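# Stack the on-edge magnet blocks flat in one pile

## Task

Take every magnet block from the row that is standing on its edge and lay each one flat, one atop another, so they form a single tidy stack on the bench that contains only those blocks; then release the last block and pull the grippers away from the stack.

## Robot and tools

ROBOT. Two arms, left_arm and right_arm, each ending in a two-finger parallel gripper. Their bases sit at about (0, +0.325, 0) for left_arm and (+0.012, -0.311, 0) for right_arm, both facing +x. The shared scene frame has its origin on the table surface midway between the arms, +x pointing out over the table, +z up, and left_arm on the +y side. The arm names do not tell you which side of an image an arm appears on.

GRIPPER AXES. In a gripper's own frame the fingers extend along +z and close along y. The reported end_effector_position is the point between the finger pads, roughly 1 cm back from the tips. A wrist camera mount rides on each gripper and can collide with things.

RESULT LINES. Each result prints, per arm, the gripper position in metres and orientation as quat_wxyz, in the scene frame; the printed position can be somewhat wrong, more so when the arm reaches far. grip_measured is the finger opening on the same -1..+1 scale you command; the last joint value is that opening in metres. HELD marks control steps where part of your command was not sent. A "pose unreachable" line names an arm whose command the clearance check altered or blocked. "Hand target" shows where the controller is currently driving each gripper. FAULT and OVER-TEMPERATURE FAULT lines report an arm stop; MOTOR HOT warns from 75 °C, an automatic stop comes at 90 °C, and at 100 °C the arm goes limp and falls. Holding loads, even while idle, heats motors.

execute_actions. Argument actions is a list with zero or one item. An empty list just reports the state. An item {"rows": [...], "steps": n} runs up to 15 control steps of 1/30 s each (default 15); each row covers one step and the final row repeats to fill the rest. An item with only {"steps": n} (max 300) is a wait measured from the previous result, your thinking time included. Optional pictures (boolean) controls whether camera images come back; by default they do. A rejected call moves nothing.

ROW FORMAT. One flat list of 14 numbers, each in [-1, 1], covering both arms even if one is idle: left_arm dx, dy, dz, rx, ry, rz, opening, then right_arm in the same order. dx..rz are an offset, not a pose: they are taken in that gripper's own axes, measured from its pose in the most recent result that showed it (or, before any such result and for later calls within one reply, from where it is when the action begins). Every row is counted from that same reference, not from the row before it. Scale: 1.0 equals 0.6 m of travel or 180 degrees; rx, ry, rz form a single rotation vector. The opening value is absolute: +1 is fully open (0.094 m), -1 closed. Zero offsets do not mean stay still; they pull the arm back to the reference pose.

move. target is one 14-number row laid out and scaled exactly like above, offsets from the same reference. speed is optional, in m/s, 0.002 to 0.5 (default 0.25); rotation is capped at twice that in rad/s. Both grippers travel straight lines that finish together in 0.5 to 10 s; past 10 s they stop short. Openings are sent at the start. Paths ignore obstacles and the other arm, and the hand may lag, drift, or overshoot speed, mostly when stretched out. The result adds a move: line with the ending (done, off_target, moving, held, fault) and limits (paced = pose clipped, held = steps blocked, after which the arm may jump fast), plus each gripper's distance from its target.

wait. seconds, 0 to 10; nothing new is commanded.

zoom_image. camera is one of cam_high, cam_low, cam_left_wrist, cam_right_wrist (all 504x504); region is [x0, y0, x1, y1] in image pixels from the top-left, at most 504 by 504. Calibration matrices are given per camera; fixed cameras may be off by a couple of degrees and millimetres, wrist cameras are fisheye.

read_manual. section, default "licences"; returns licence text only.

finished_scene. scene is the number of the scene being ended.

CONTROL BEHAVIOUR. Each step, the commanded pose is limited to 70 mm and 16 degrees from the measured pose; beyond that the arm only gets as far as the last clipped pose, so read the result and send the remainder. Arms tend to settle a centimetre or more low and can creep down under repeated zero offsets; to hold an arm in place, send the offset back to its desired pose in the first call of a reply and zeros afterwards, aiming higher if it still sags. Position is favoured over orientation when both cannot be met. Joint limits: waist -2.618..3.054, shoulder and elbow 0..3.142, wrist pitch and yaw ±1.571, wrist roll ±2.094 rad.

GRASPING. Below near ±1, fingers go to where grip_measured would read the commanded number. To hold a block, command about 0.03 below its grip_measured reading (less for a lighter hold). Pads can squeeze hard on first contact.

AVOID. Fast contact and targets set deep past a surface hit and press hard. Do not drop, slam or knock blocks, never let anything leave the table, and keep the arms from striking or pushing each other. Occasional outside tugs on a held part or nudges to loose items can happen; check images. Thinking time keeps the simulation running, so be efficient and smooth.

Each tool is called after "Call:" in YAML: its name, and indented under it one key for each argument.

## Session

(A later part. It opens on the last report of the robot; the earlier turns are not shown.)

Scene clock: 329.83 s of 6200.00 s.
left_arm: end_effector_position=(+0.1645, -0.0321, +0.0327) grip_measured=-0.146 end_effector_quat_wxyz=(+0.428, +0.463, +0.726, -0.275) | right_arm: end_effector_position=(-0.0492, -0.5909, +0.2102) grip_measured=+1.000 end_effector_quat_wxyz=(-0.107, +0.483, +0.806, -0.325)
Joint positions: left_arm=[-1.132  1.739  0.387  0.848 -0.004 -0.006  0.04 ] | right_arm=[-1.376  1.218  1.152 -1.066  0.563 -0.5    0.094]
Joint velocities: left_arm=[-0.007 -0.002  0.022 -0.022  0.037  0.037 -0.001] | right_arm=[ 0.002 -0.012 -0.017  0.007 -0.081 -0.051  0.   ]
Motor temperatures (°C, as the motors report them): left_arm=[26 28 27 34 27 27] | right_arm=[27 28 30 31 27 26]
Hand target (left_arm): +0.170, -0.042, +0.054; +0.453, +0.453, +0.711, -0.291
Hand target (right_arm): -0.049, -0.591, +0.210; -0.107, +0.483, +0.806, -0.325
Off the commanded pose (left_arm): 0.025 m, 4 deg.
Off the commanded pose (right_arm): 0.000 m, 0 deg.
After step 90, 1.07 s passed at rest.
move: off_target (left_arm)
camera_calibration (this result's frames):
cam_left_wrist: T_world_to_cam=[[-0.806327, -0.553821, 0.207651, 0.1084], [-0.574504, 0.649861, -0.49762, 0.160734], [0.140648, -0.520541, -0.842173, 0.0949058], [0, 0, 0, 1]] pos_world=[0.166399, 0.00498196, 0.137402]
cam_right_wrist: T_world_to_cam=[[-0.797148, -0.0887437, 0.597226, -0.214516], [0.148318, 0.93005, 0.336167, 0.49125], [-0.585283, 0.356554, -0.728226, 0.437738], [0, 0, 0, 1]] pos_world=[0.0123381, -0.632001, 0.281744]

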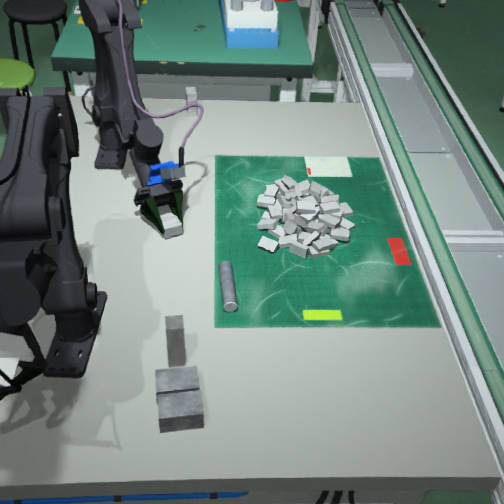

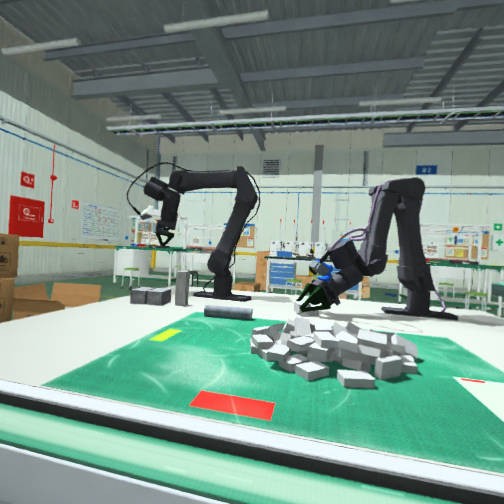

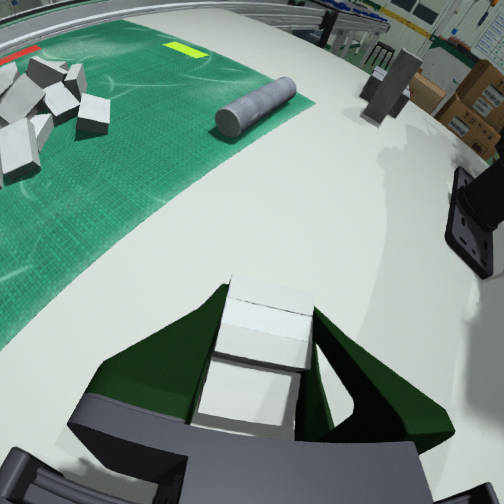

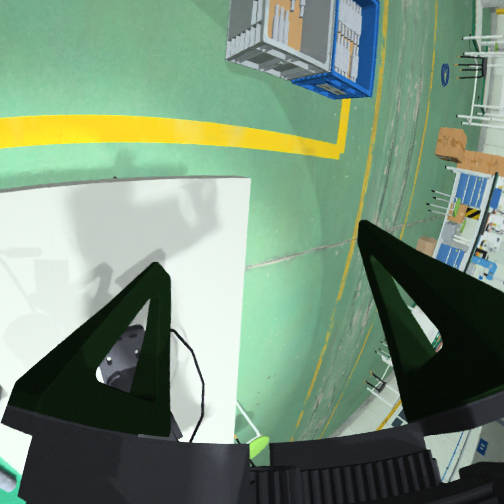

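Call:
move:
  target: [-0.112,0,-0.039,0,0,0,-0.19,0,0,0,0,0,0,1]
  speed: 0.03

Call:
zoom_image:
  camera: "cam_low"
  region: [260, 240, 370, 335]

Scene clock: 337.87 s of 6200.00 s.
left_arm: end_effector_position=(+0.1640, -0.0309, +0.0732) grip_measured=-0.146 end_effector_quat_wxyz=(+0.397, +0.474, +0.744, -0.255) | right_arm: end_effector_position=(-0.0491, -0.5909, +0.2101) grip_measured=+1.000 end_effector_quat_wxyz=(-0.107, +0.483, +0.806, -0.325)
Joint positions: left_arm=[-1.132  1.495  0.511  0.395 -0.004 -0.006  0.04 ] | right_arm=[-1.376  1.218  1.152 -1.066  0.562 -0.5    0.094]
Joint velocities: left_arm=[-0.007 -0.002 -0.012 -0.11  -0.037  0.037 -0.   ] | right_arm=[-0.012  0.002 -0.007  0.007  0.007  0.007  0.   ]
Motor temperatures (°C, as the motors report them): left_arm=[26 29 27 35 27 27] | right_arm=[27 28 30 31 27 26]
Hand target (left_arm): +0.171, -0.042, +0.102; +0.428, +0.463, +0.726, -0.275
Hand target (right_arm): -0.049, -0.591, +0.210; -0.107, +0.483, +0.806, -0.325
Off the commanded pose (left_arm): 0.032 m, 5 deg.
Off the commanded pose (right_arm): 0.000 m, 0 deg.
After step 90, 2.40 s passed at rest.
move: off_target (left_arm)
camera_calibration (this result's frames):
cam_left_wrist: T_world_to_cam=[[-0.79929, -0.56925, 0.192586, 0.0996664], [-0.590736, 0.685453, -0.425658, 0.178355], [0.110298, -0.453992, -0.884153, 0.139834], [0, 0, 0, 1]] pos_world=[0.1696, -0.00203534, 0.180359]
cam_right_wrist: T_world_to_cam=[[-0.797339, -0.0888978, 0.596949, -0.214492], [0.148052, 0.93006, 0.336256, 0.491234], [-0.585091, 0.35649, -0.728412, 0.437762], [0, 0, 0, 1]] pos_world=[0.0123792, -0.632003, 0.281731]

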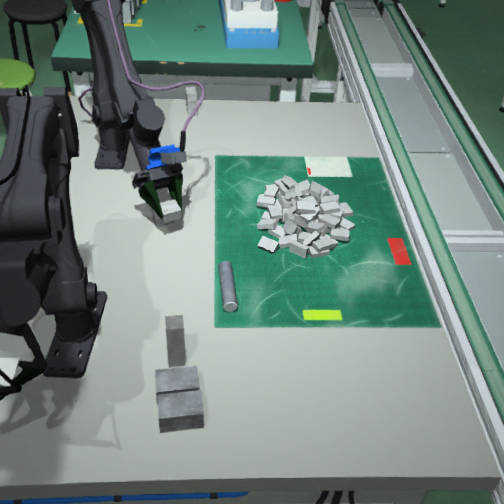

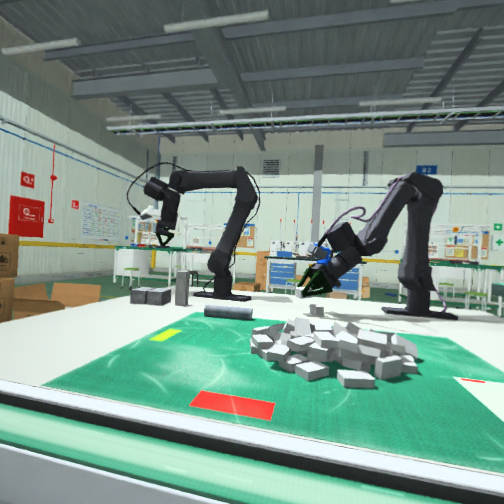

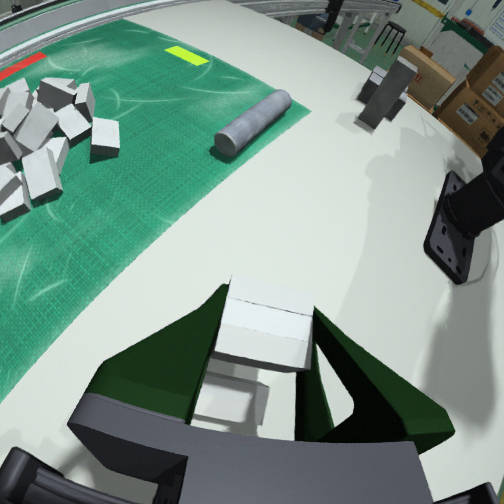

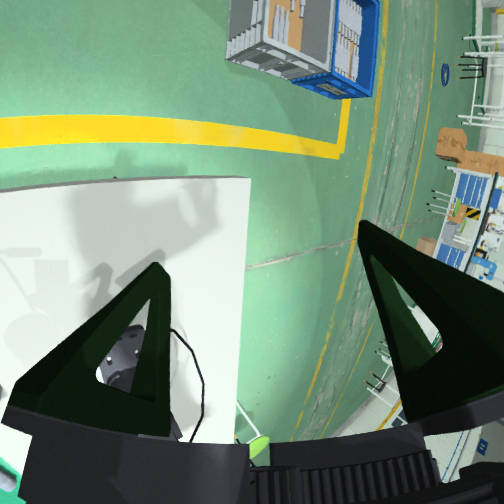

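Region (260, 240, 370, 335) of cam_low's 504x504 image, scaled by 4.582, with more detail than that image has; it fills the top 435 rows of this view, and the rest is white.

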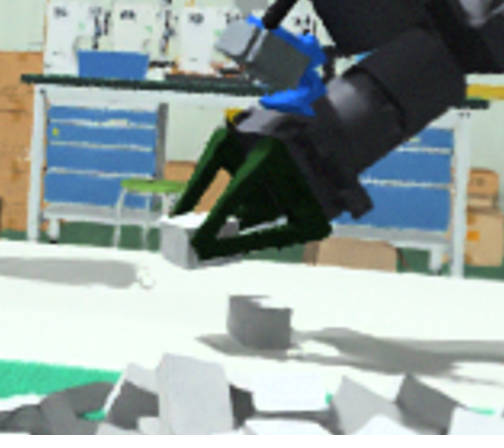

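Call:
move:
  target: [-0.097,0,-0.065,0,0.22,0,-0.19,0,0,0,0,0,0,1]
  speed: 0.12

Scene clock: 373.27 s of 6200.00 s.
left_arm: end_effector_position=(+0.1609, -0.0267, +0.1310) grip_measured=-0.146 end_effector_quat_wxyz=(+0.108, +0.539, +0.833, -0.070) | right_arm: end_effector_position=(-0.0491, -0.5909, +0.2101) grip_measured=+1.000 end_effector_quat_wxyz=(-0.107, +0.483, +0.806, -0.325)
Joint positions: left_arm=[-1.132  1.768  1.503 -1.048  0.002  0.006  0.04 ] | right_arm=[-1.376  1.218  1.152 -1.066  0.562 -0.5    0.094]
Joint velocities: left_arm=[-0.017 -0.022  0.002 -0.051  0.051 -0.051 -0.   ] | right_arm=[ 0.007 -0.012 -0.012 -0.007 -0.007 -0.007  0.   ]
Motor temperatures (°C, as the motors report them): left_arm=[26 29 30 37 27 27] | right_arm=[27 28 30 31 27 26]
Hand target (left_arm): +0.166, -0.032, +0.142; +0.120, +0.538, +0.830, -0.081
Hand target (right_arm): -0.049, -0.591, +0.210; -0.107, +0.483, +0.806, -0.325
Off the commanded pose (left_arm): 0.013 m, 2 deg.
Off the commanded pose (right_arm): 0.000 m, 0 deg.
After step 90, 28.97 s passed at rest.
move: off_target (left_arm)
camera_calibration (this result's frames):
cam_left_wrist: T_world_to_cam=[[-0.773682, -0.633141, 0.0234038, 0.104849], [-0.607323, 0.751643, 0.257277, 0.113191], [-0.180484, 0.184837, -0.966054, 0.267792], [0, 0, 0, 1]] pos_world=[0.198195, -0.068193, 0.227126]
cam_right_wrist: T_world_to_cam=[[-0.797339, -0.0888978, 0.596949, -0.214492], [0.148052, 0.93006, 0.336256, 0.491234], [-0.585091, 0.35649, -0.728412, 0.437762], [0, 0, 0, 1]] pos_world=[0.0123792, -0.632003, 0.281731]

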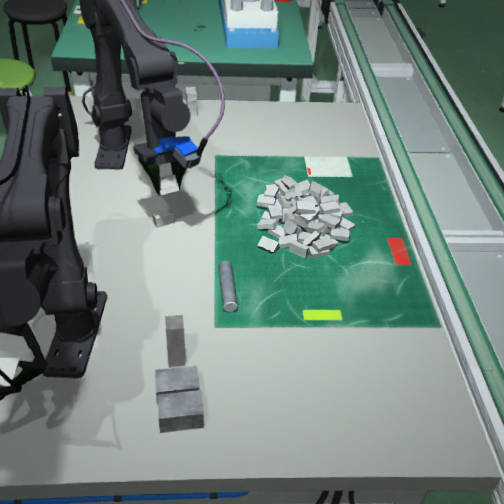

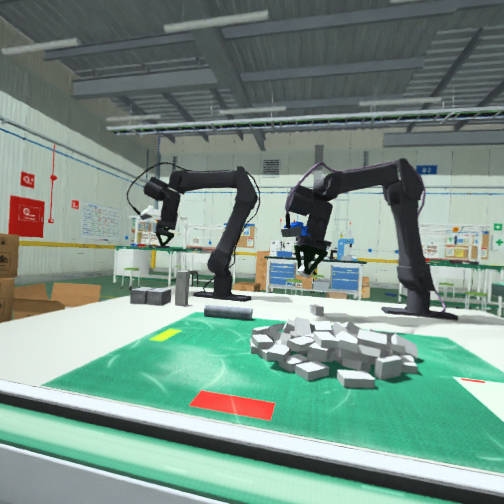

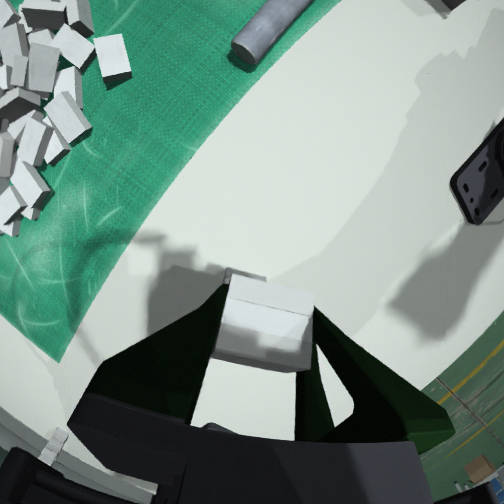

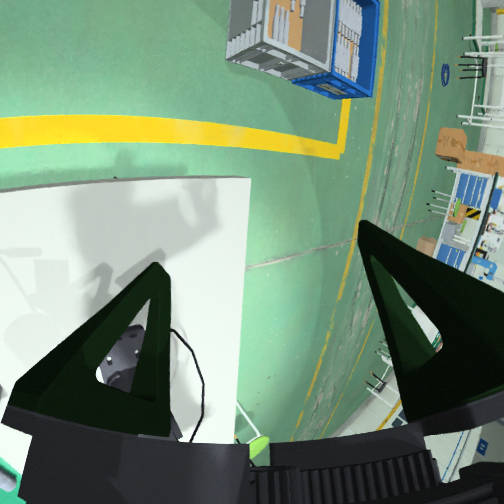

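Call:
move:
  target: [0.418,0.2455,0.0123,0.0231,0.209,-0.259,-0.19,0,0,0,0,0,0,1]
  speed: 0.15

Call:
zoom_image:
  camera: "cam_high"
  region: [130, 80, 270, 200]

Call:
zoom_image:
  camera: "cam_low"
  region: [384, 250, 504, 360]

Scene clock: 389.60 s of 6200.00 s.
left_arm: end_effector_position=(+0.1992, +0.2496, +0.0569) grip_measured=-0.145 end_effector_quat_wxyz=(-0.196, +0.170, +0.965, +0.035) | right_arm: end_effector_position=(-0.0490, -0.5909, +0.2101) grip_measured=+1.000 end_effector_quat_wxyz=(-0.107, +0.483, +0.806, -0.325)
Joint positions: left_arm=[-0.353  1.782  1.172 -1.361  0.004 -0.014  0.04 ] | right_arm=[-1.376  1.218  1.152 -1.066  0.562 -0.5    0.094]
Joint velocities: left_arm=[-0.012 -0.002 -0.002 -0.037  0.066  0.007  0.001] | right_arm=[-0.007  0.012 -0.012  0.022  0.037 -0.007  0.   ]
Motor temperatures (°C, as the motors report them): left_arm=[26 30 29 34 27 27] | right_arm=[27 28 30 31 27 26]
Hand target (left_arm): +0.191, +0.256, +0.059; -0.216, +0.172, +0.960, +0.042
Hand target (right_arm): -0.049, -0.591, +0.210; -0.107, +0.483, +0.806, -0.325
Off the commanded pose (left_arm): 0.005 m, 2 deg.
Off the commanded pose (right_arm): 0.000 m, 0 deg.
After step 90, 9.47 s passed at rest.
move: done
camera_calibration (this result's frames):
cam_left_wrist: T_world_to_cam=[[-0.122276, -0.982174, -0.142768, 0.277946], [-0.631256, -0.0340401, 0.774827, 0.119349], [-0.765875, 0.184866, -0.615841, 0.248687], [0, 0, 0, 1]] pos_world=[0.299789, 0.231081, 0.100358]
cam_right_wrist: T_world_to_cam=[[-0.797529, -0.0890519, 0.596672, -0.214469], [0.147786, 0.93007, 0.336346, 0.491218], [-0.584899, 0.356425, -0.728597, 0.437785], [0, 0, 0, 1]] pos_world=[0.0124203, -0.632004, 0.281718]

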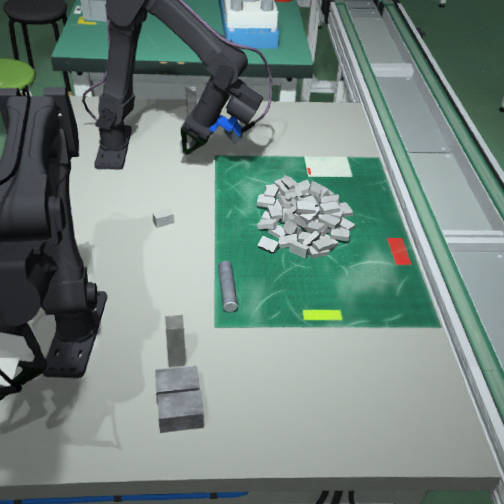

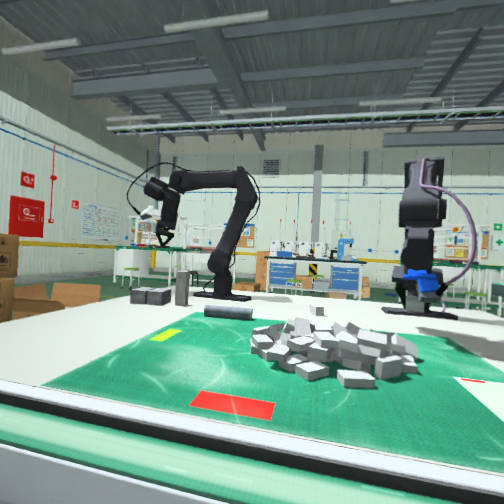

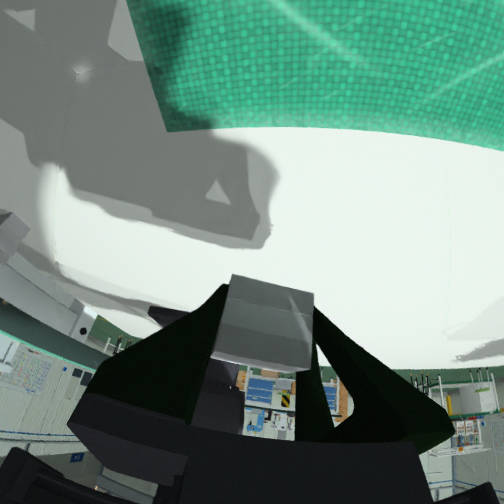

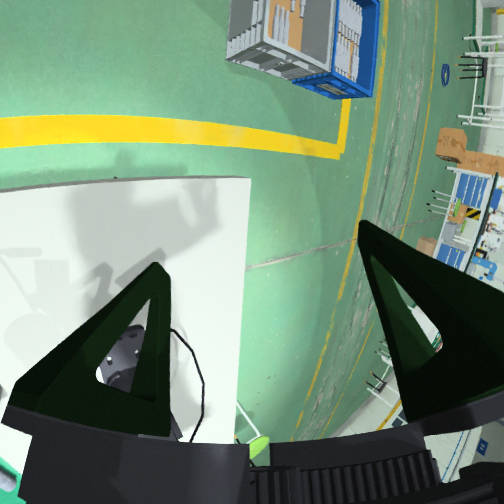

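Region (130, 80, 270, 200) of cam_high's 504x504 image, scaled by 3.600, with more detail than that image has; it fills the top 432 rows of this view, and the rest is white.

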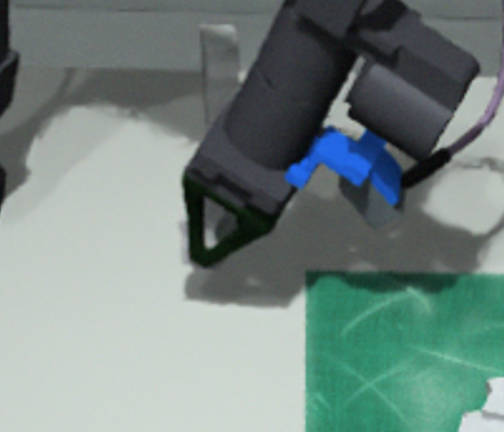

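Region (384, 250, 504, 360) of cam_low's 504x504 image, scaled by 4.200, with more detail than that image has; it fills the top 462 rows of this view, and the rest is white.

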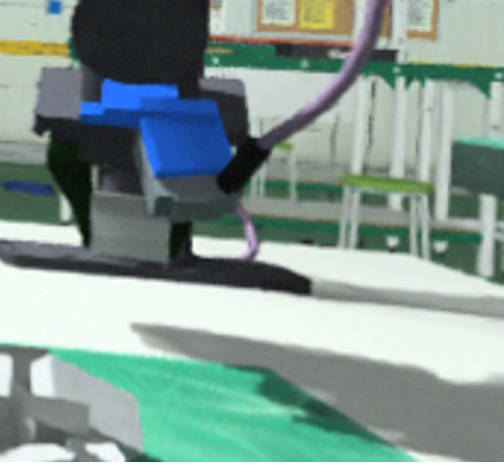

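Call:
move:
  target: [-0.0234,0,0.0552,0,0.02,0,-0.19,0,0,0,0,0,0,1]
  speed: 0.03

Call:
zoom_image:
  camera: "cam_low"
  region: [384, 270, 474, 350]

Scene clock: 395.73 s of 6200.00 s.
left_arm: end_effector_position=(+0.2046, +0.2476, +0.0210) grip_measured=-0.145 end_effector_quat_wxyz=(-0.214, +0.169, +0.961, +0.039) | right_arm: end_effector_position=(-0.0490, -0.5909, +0.2101) grip_measured=+1.000 end_effector_quat_wxyz=(-0.106, +0.483, +0.806, -0.325)
Joint positions: left_arm=[-0.353  1.897  1.148 -1.26   0.004 -0.014  0.04 ] | right_arm=[-1.376  1.218  1.152 -1.066  0.562 -0.5    0.094]
Joint velocities: left_arm=[ 0.002  0.022  0.002  0.037 -0.007  0.037 -0.001] | right_arm=[-0.002 -0.007 -0.002 -0.022 -0.037  0.037  0.   ]
Motor temperatures (°C, as the motors report them): left_arm=[26 30 29 34 27 27] | right_arm=[27 28 30 31 27 26]
Hand target (left_arm): +0.199, +0.250, +0.021; -0.226, +0.169, +0.959, +0.040
Hand target (right_arm): -0.049, -0.591, +0.210; -0.107, +0.483, +0.806, -0.325
Off the commanded pose (left_arm): 0.006 m, 1 deg.
Off the commanded pose (right_arm): 0.000 m, 0 deg.
After step 90, 1.63 s passed at rest.
move: done
camera_calibration (this result's frames):
cam_left_wrist: T_world_to_cam=[[-0.128165, -0.980155, -0.151226, 0.272353], [-0.603469, -0.043931, 0.796175, 0.146798], [-0.787019, 0.193302, -0.585863, 0.232688], [0, 0, 0, 1]] pos_world=[0.306624, 0.228418, 0.0606332]
cam_right_wrist: T_world_to_cam=[[-0.797719, -0.0892061, 0.596395, -0.214445], [0.14752, 0.93008, 0.336435, 0.491203], [-0.584707, 0.35636, -0.728783, 0.437809], [0, 0, 0, 1]] pos_world=[0.0124614, -0.632005, 0.281704]

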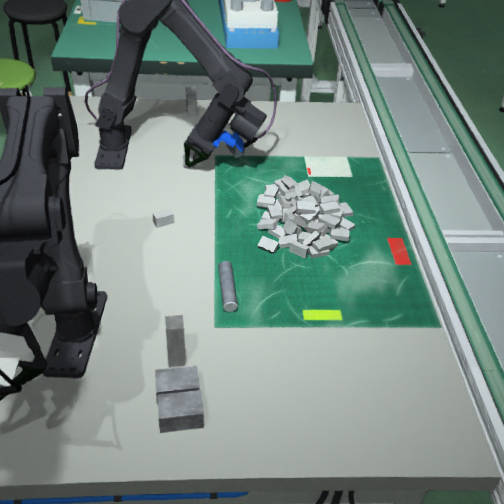

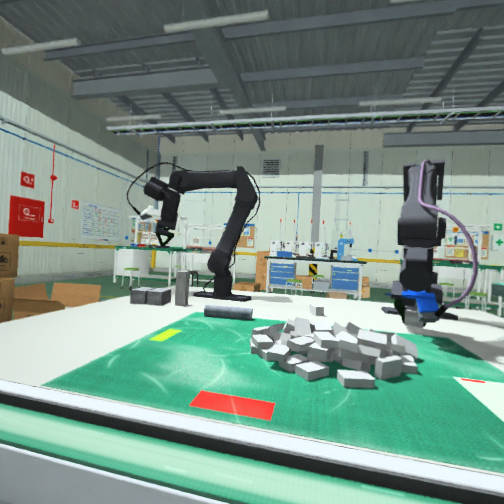

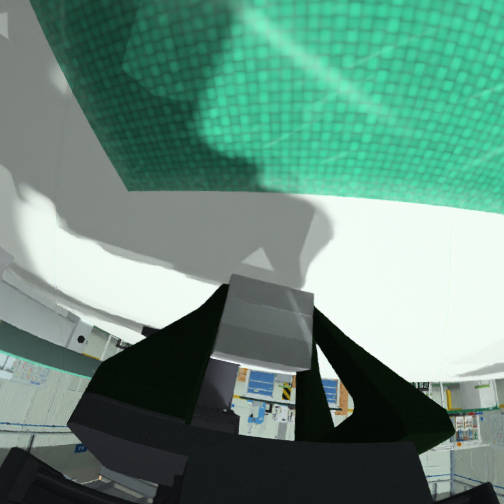

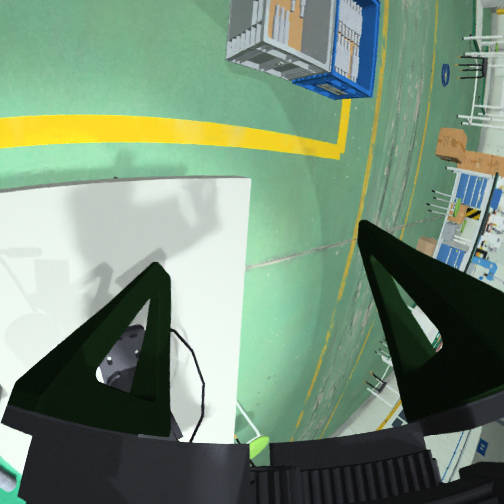

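Region (384, 270, 474, 350) of cam_low's 504x504 image, scaled by 5.600, with more detail than that image has.

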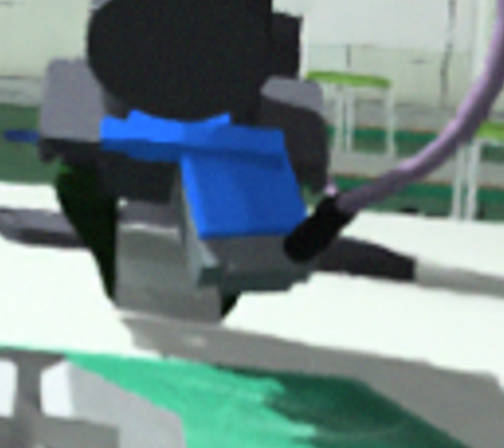

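Call:
move:
  target: [0.0003,0,0.015,0,0.007,0,-0.19,0,0,0,0,0,0,1]
  speed: 0.008

Call:
zoom_image:
  camera: "cam_low"
  region: [384, 270, 474, 350]

Scene clock: 401.47 s of 6200.00 s.
left_arm: end_effector_position=(+0.2090, +0.2459, +0.0146) grip_measured=-0.145 end_effector_quat_wxyz=(-0.208, +0.170, +0.963, +0.038) | right_arm: end_effector_position=(-0.0489, -0.5909, +0.2100) grip_measured=+1.000 end_effector_quat_wxyz=(-0.106, +0.483, +0.806, -0.325)
Joint positions: left_arm=[-0.353  1.914  1.148 -1.231  0.004 -0.014  0.04 ] | right_arm=[-1.376  1.218  1.152 -1.066  0.561 -0.5    0.094]
Joint velocities: left_arm=[ 0.002 -0.012 -0.017  0.051  0.037 -0.037 -0.   ] | right_arm=[ 0.002 -0.022  0.002  0.022 -0.007 -0.051  0.   ]
Motor temperatures (°C, as the motors report them): left_arm=[26 30 28 33 27 27] | right_arm=[27 28 30 31 27 26]
Hand target (left_arm): +0.201, +0.249, +0.013; -0.224, +0.169, +0.959, +0.040
Hand target (right_arm): -0.049, -0.591, +0.210; -0.106, +0.483, +0.806, -0.325
Off the commanded pose (left_arm): 0.009 m, 2 deg.
Off the commanded pose (right_arm): 0.000 m, 0 deg.
After step 90, 1.10 s passed at rest.
move: done
camera_calibration (this result's frames):
cam_left_wrist: T_world_to_cam=[[-0.126508, -0.980786, -0.148511, 0.27007], [-0.612233, -0.0405967, 0.789634, 0.155588], [-0.780491, 0.190818, -0.595334, 0.232171], [0, 0, 0, 1]] pos_world=[0.310629, 0.226894, 0.0554699]
cam_right_wrist: T_world_to_cam=[[-0.797909, -0.0893603, 0.596118, -0.214421], [0.147253, 0.93009, 0.336524, 0.491187], [-0.584515, 0.356296, -0.728969, 0.437833], [0, 0, 0, 1]] pos_world=[0.0125024, -0.632007, 0.281691]

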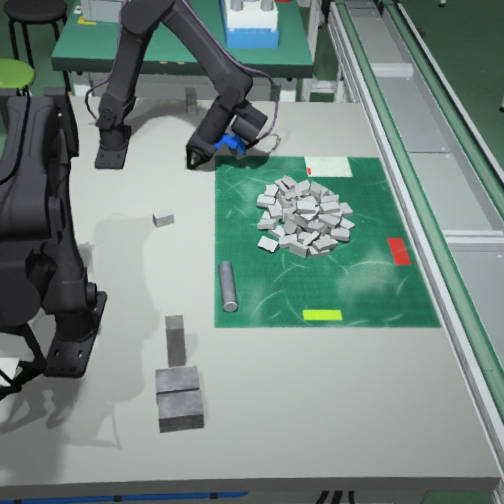

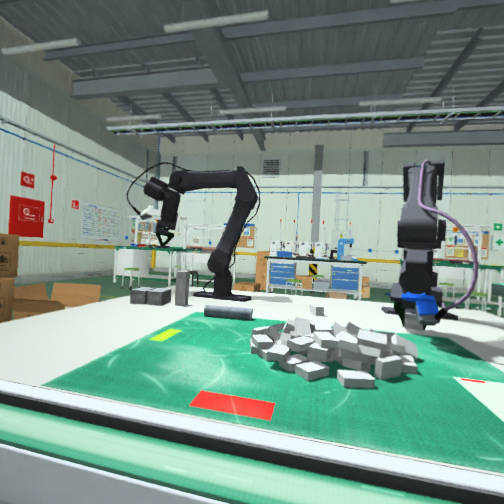

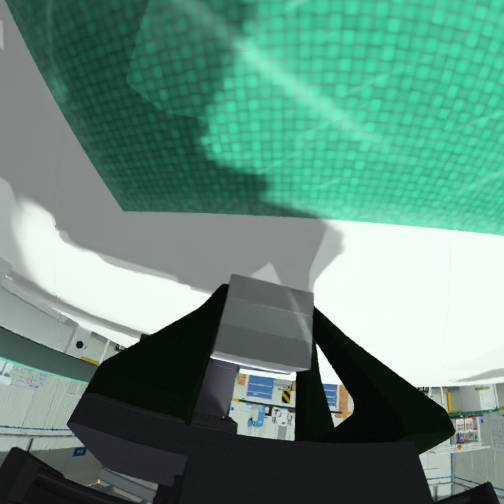

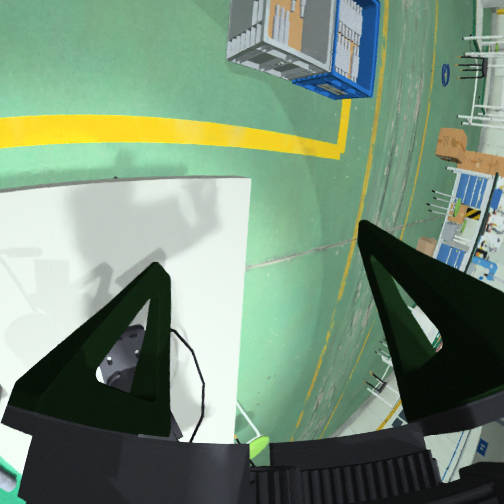

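Region (384, 270, 474, 350) of cam_low's 504x504 image, scaled by 5.600, with more detail than that image has.

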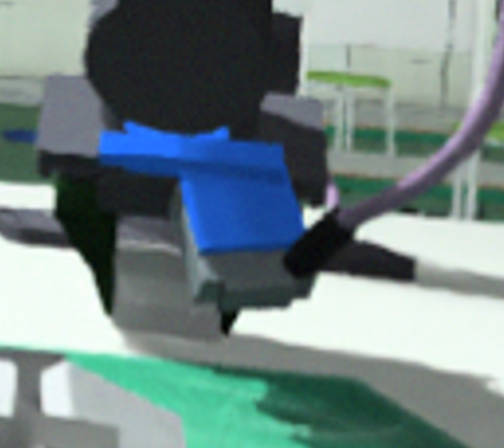

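Call:
move:
  target: [0.002,0,0.009,0,0.008,0,-0.19,0,0,0,0,0,0,1]
  speed: 0.006

Scene clock: 406.07 s of 6200.00 s.
left_arm: end_effector_position=(+0.2091, +0.2459, +0.0142) grip_measured=-0.145 end_effector_quat_wxyz=(-0.209, +0.170, +0.962, +0.038) | right_arm: end_effector_position=(-0.0489, -0.5909, +0.2100) grip_measured=+1.000 end_effector_quat_wxyz=(-0.106, +0.483, +0.806, -0.325)
Joint positions: left_arm=[-0.353  1.915  1.148 -1.231  0.004 -0.014  0.04 ] | right_arm=[-1.376  1.218  1.152 -1.066  0.561 -0.5    0.094]
Joint velocities: left_arm=[ 0.002  0.002  0.017 -0.051  0.037  0.037  0.   ] | right_arm=[ 0.007  0.002 -0.007  0.022  0.037  0.081  0.   ]
Motor temperatures (°C, as the motors report them): left_arm=[26 30 28 33 27 27] | right_arm=[27 28 30 31 27 26]
Hand target (left_arm): +0.206, +0.247, +0.010; -0.220, +0.169, +0.960, +0.039
Hand target (right_arm): -0.049, -0.591, +0.210; -0.106, +0.483, +0.806, -0.325
Off the commanded pose (left_arm): 0.005 m, 1 deg.
Off the commanded pose (right_arm): 0.000 m, 0 deg.
move: done
camera_calibration (this result's frames):
cam_left_wrist: T_world_to_cam=[[-0.126614, -0.980745, -0.148686, 0.270024], [-0.61167, -0.0408109, 0.79006, 0.155832], [-0.780915, 0.19098, -0.594725, 0.23199], [0, 0, 0, 1]] pos_world=[0.310671, 0.226879, 0.0550024]
cam_right_wrist: T_world_to_cam=[[-0.798098, -0.0895145, 0.595841, -0.214398], [0.146987, 0.9301, 0.336613, 0.491171], [-0.584323, 0.356231, -0.729154, 0.437857], [0, 0, 0, 1]] pos_world=[0.0125436, -0.632008, 0.281677]

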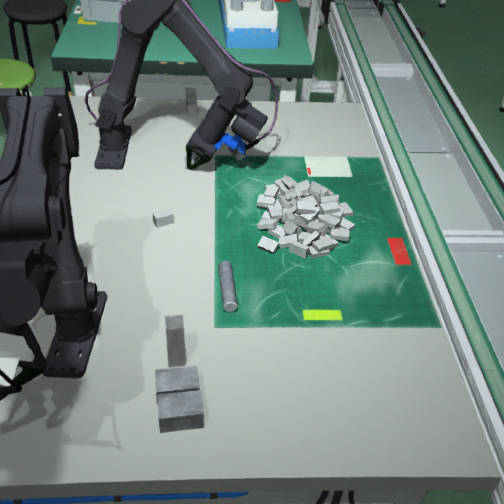

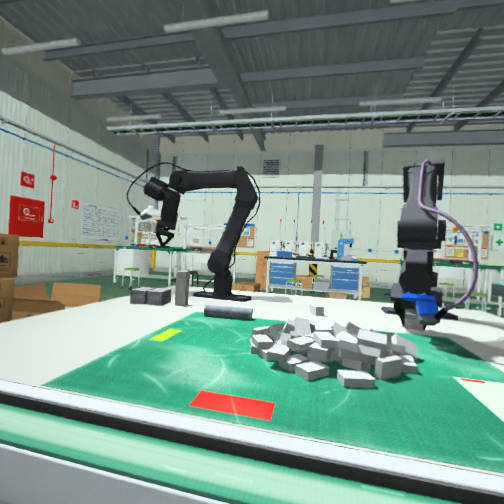

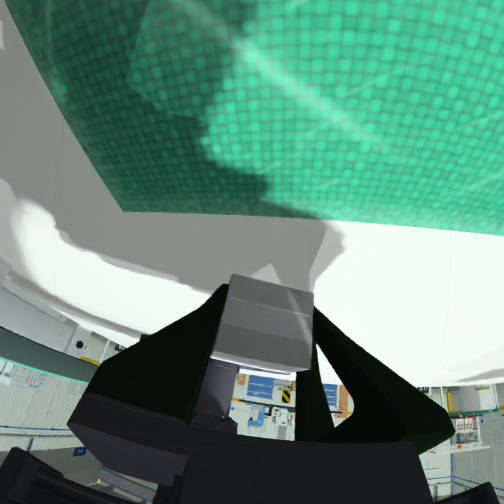

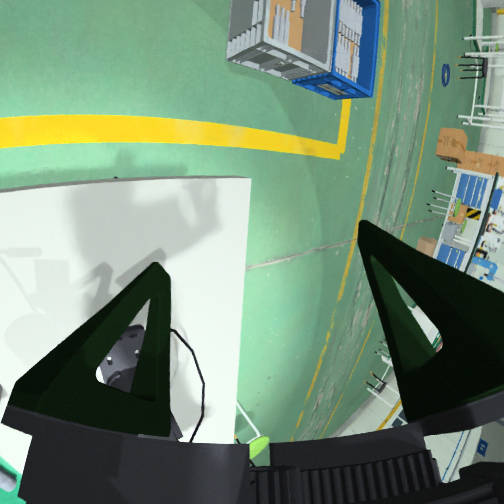

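Call:
move:
  target: [0,0,0,0,0,0,0.3,0,0,0,0,0,0,1]
  speed: 0.02

Call:
move:
  target: [0.052,0,-0.114,0,0,0,0.3,0,0,0,0,0,0,1]
  speed: 0.08

Scene clock: 410.80 s of 6200.00 s.
left_arm: end_effector_position=(+0.2090, +0.2459, +0.0142) grip_measured=+0.299 end_effector_quat_wxyz=(-0.209, +0.170, +0.962, +0.038) | right_arm: end_effector_position=(-0.0488, -0.5909, +0.2100) grip_measured=+1.000 end_effector_quat_wxyz=(-0.106, +0.483, +0.806, -0.325)
Joint positions: left_arm=[-0.353  1.915  1.148 -1.231  0.004 -0.014  0.061] | right_arm=[-1.376  1.218  1.152 -1.066  0.56  -0.5    0.094]
Joint velocities: left_arm=[ 0.007  0.012 -0.002 -0.007  0.066 -0.037  0.001] | right_arm=[-0.002 -0.007  0.002  0.022  0.022  0.066  0.   ]
Motor temperatures (°C, as the motors report them): left_arm=[26 29 28 33 27 27] | right_arm=[27 28 30 31 27 26]
Hand target (left_arm): +0.209, +0.246, +0.014; -0.209, +0.170, +0.962, +0.038
Hand target (right_arm): -0.049, -0.591, +0.210; -0.106, +0.483, +0.806, -0.325
Off the commanded pose (left_arm): 0.000 m, 0 deg.
Off the commanded pose (right_arm): 0.000 m, 0 deg.
After step 90, 1.03 s passed at rest.
move: done
camera_calibration (this result's frames):
cam_left_wrist: T_world_to_cam=[[-0.126667, -0.980725, -0.148774, 0.270057], [-0.611388, -0.0409181, 0.790272, 0.155717], [-0.781127, 0.19106, -0.594421, 0.231964], [0, 0, 0, 1]] pos_world=[0.310605, 0.226904, 0.055003]
cam_right_wrist: T_world_to_cam=[[-0.798288, -0.0896687, 0.595563, -0.214374], [0.146721, 0.93011, 0.336702, 0.491155], [-0.584131, 0.356167, -0.729339, 0.437881], [0, 0, 0, 1]] pos_world=[0.0125847, -0.63201, 0.281664]

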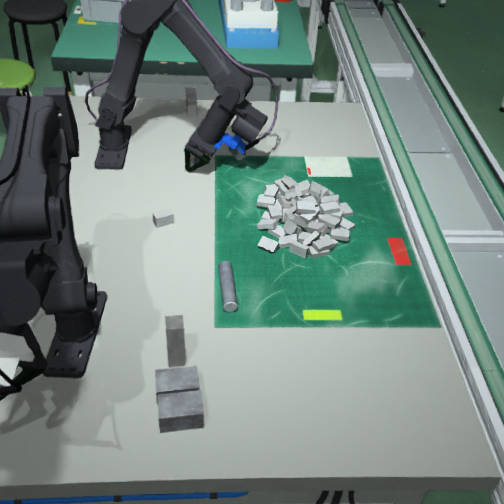

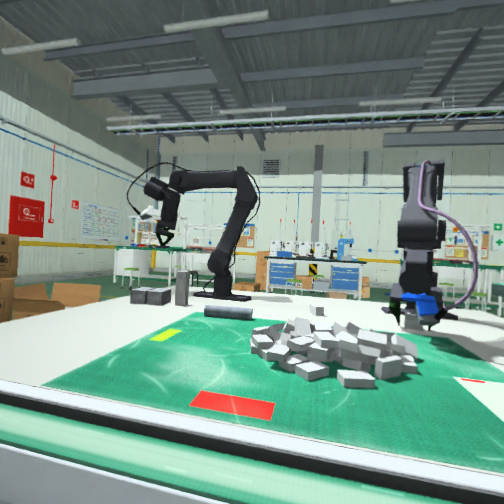

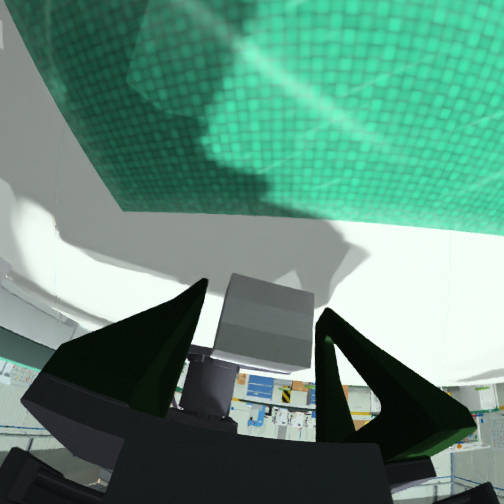

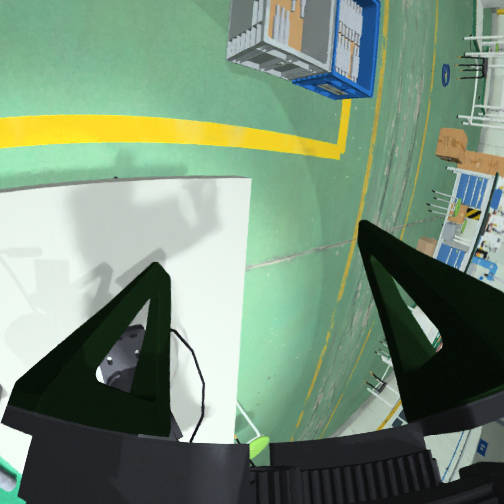

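Scene clock: 412.27 s of 6200.00 s.
left_arm: end_effector_position=(+0.2060, +0.2470, +0.0829) grip_measured=+0.299 end_effector_quat_wxyz=(-0.220, +0.169, +0.960, +0.040) | right_arm: end_effector_position=(-0.0488, -0.5909, +0.2100) grip_measured=+1.000 end_effector_quat_wxyz=(-0.106, +0.483, +0.806, -0.325)
Joint positions: left_arm=[-0.353  1.826  1.313 -1.51   0.004 -0.014  0.061] | right_arm=[-1.376  1.218  1.152 -1.066  0.56  -0.5    0.094]
Joint velocities: left_arm=[-0.002 -0.007 -0.007 -0.037  0.037 -0.007 -0.001] | right_arm=[-0.012  0.002 -0.012 -0.066 -0.007  0.051  0.   ]
Motor temperatures (°C, as the motors report them): left_arm=[26 30 28 33 27 27] | right_arm=[27 28 30 31 27 26]
Hand target (left_arm): +0.210, +0.246, +0.089; -0.208, +0.170, +0.962, +0.038
Hand target (right_arm): -0.049, -0.591, +0.210; -0.106, +0.483, +0.806, -0.325
Off the commanded pose (left_arm): 0.007 m, 1 deg.
Off the commanded pose (right_arm): 0.000 m, 0 deg.
move: done
camera_calibration (this result's frames):
cam_left_wrist: T_world_to_cam=[[-0.130126, -0.979409, -0.154353, 0.281843], [-0.593202, -0.0478374, 0.803631, 0.0965844], [-0.794468, 0.196136, -0.574762, 0.270104], [0, 0, 0, 1]] pos_world=[0.308558, 0.227682, 0.121131]
cam_right_wrist: T_world_to_cam=[[-0.798288, -0.0896687, 0.595563, -0.214374], [0.146721, 0.93011, 0.336702, 0.491155], [-0.584131, 0.356167, -0.729339, 0.437881], [0, 0, 0, 1]] pos_world=[0.0125847, -0.63201, 0.281664]

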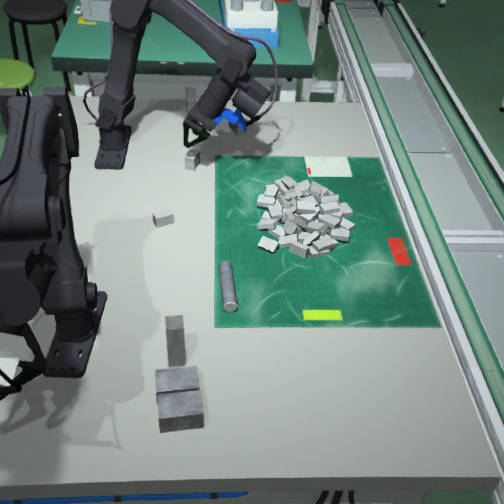

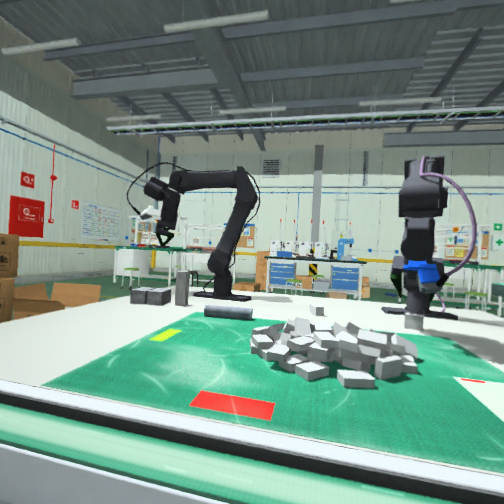

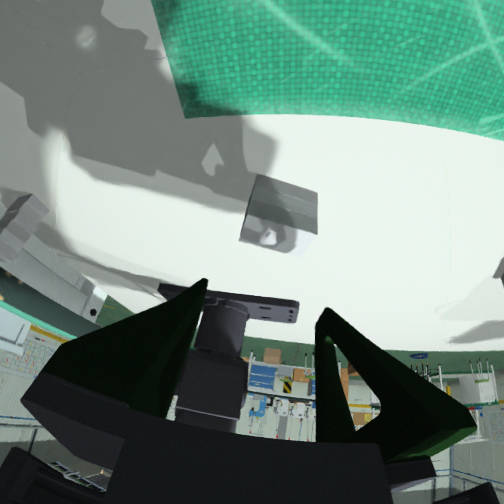

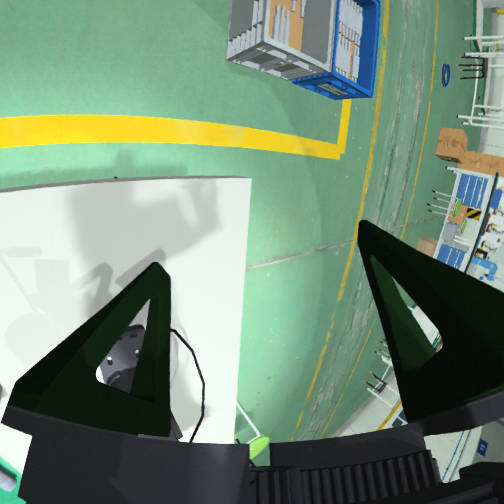

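Call:
move:
  target: [-0.053,-0.419,-0.012,0.0953,-0.4758,0.2609,0.3,0,0,0,0,0,0,1]
  speed: 0.3

Call:
zoom_image:
  camera: "cam_left_wrist"
  region: [150, 250, 370, 450]

Scene clock: 434.37 s of 6200.00 s.
left_arm: end_effector_position=(+0.1576, -0.0044, +0.0888) grip_measured=+0.299 end_effector_quat_wxyz=(+0.464, +0.435, +0.713, -0.296) | right_arm: end_effector_position=(-0.0487, -0.5909, +0.2099) grip_measured=+1.000 end_effector_quat_wxyz=(-0.106, +0.483, +0.807, -0.325)
Joint positions: left_arm=[-1.124  1.392  0.29   0.696 -0.017 -0.027  0.061] | right_arm=[-1.376  1.218  1.152 -1.066  0.56  -0.5    0.094]
Joint velocities: left_arm=[-0.012 -0.002  0.007  0.051 -0.007 -0.037 -0.   ] | right_arm=[ 0.002 -0.012 -0.007  0.007 -0.022  0.11   0.   ]
Motor temperatures (°C, as the motors report them): left_arm=[26 30 28 32 27 27] | right_arm=[27 28 30 31 27 26]
Hand target (left_arm): +0.155, -0.001, +0.080; +0.459, +0.443, +0.715, -0.287
Hand target (right_arm): -0.049, -0.591, +0.210; -0.106, +0.483, +0.806, -0.325
Off the commanded pose (left_arm): 0.016 m, 3 deg.
Off the commanded pose (right_arm): 0.000 m, 0 deg.
After step 90, 15.30 s passed at rest.
move: off_target (left_arm)
camera_calibration (this result's frames):
cam_left_wrist: T_world_to_cam=[[-0.796779, -0.555917, 0.236853, 0.102425], [-0.576682, 0.582468, -0.57286, 0.173491], [0.180503, -0.593032, -0.784686, 0.145826], [0, 0, 0, 1]] pos_world=[0.155338, 0.042366, 0.189554]
cam_right_wrist: T_world_to_cam=[[-0.798478, -0.089823, 0.595286, -0.21435], [0.146455, 0.93012, 0.336791, 0.491139], [-0.583939, 0.356102, -0.729525, 0.437904], [0, 0, 0, 1]] pos_world=[0.0126258, -0.632011, 0.281651]

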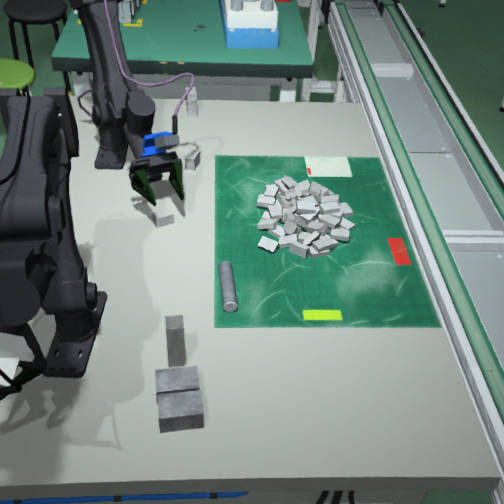

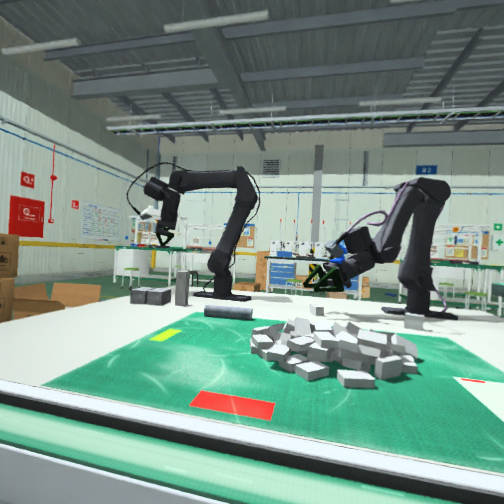

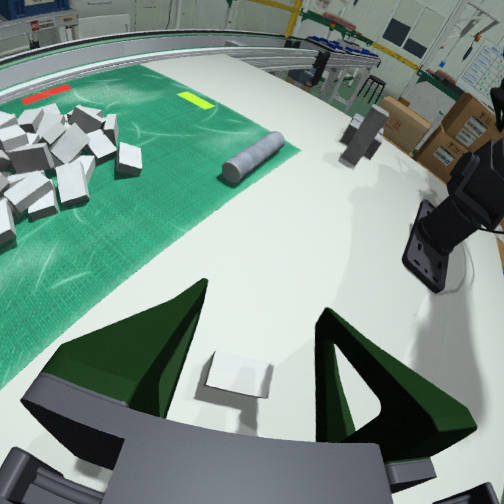

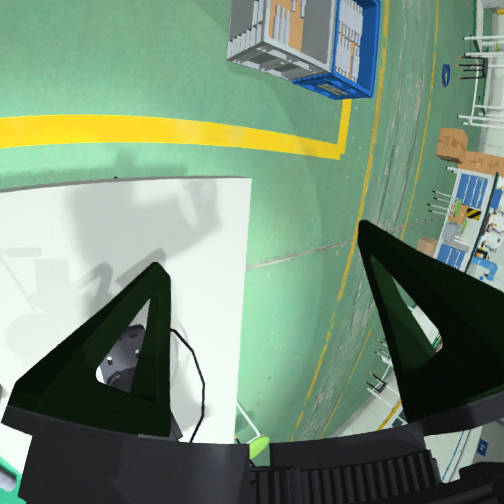

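Region (150, 250, 370, 450) of cam_left_wrist's 504x504 image, scaled by 2.291, with more detail than that image has; it fills the top 458 rows of this view, and the rest is white.

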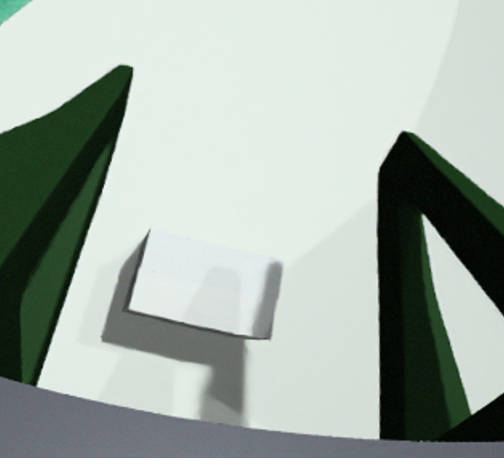

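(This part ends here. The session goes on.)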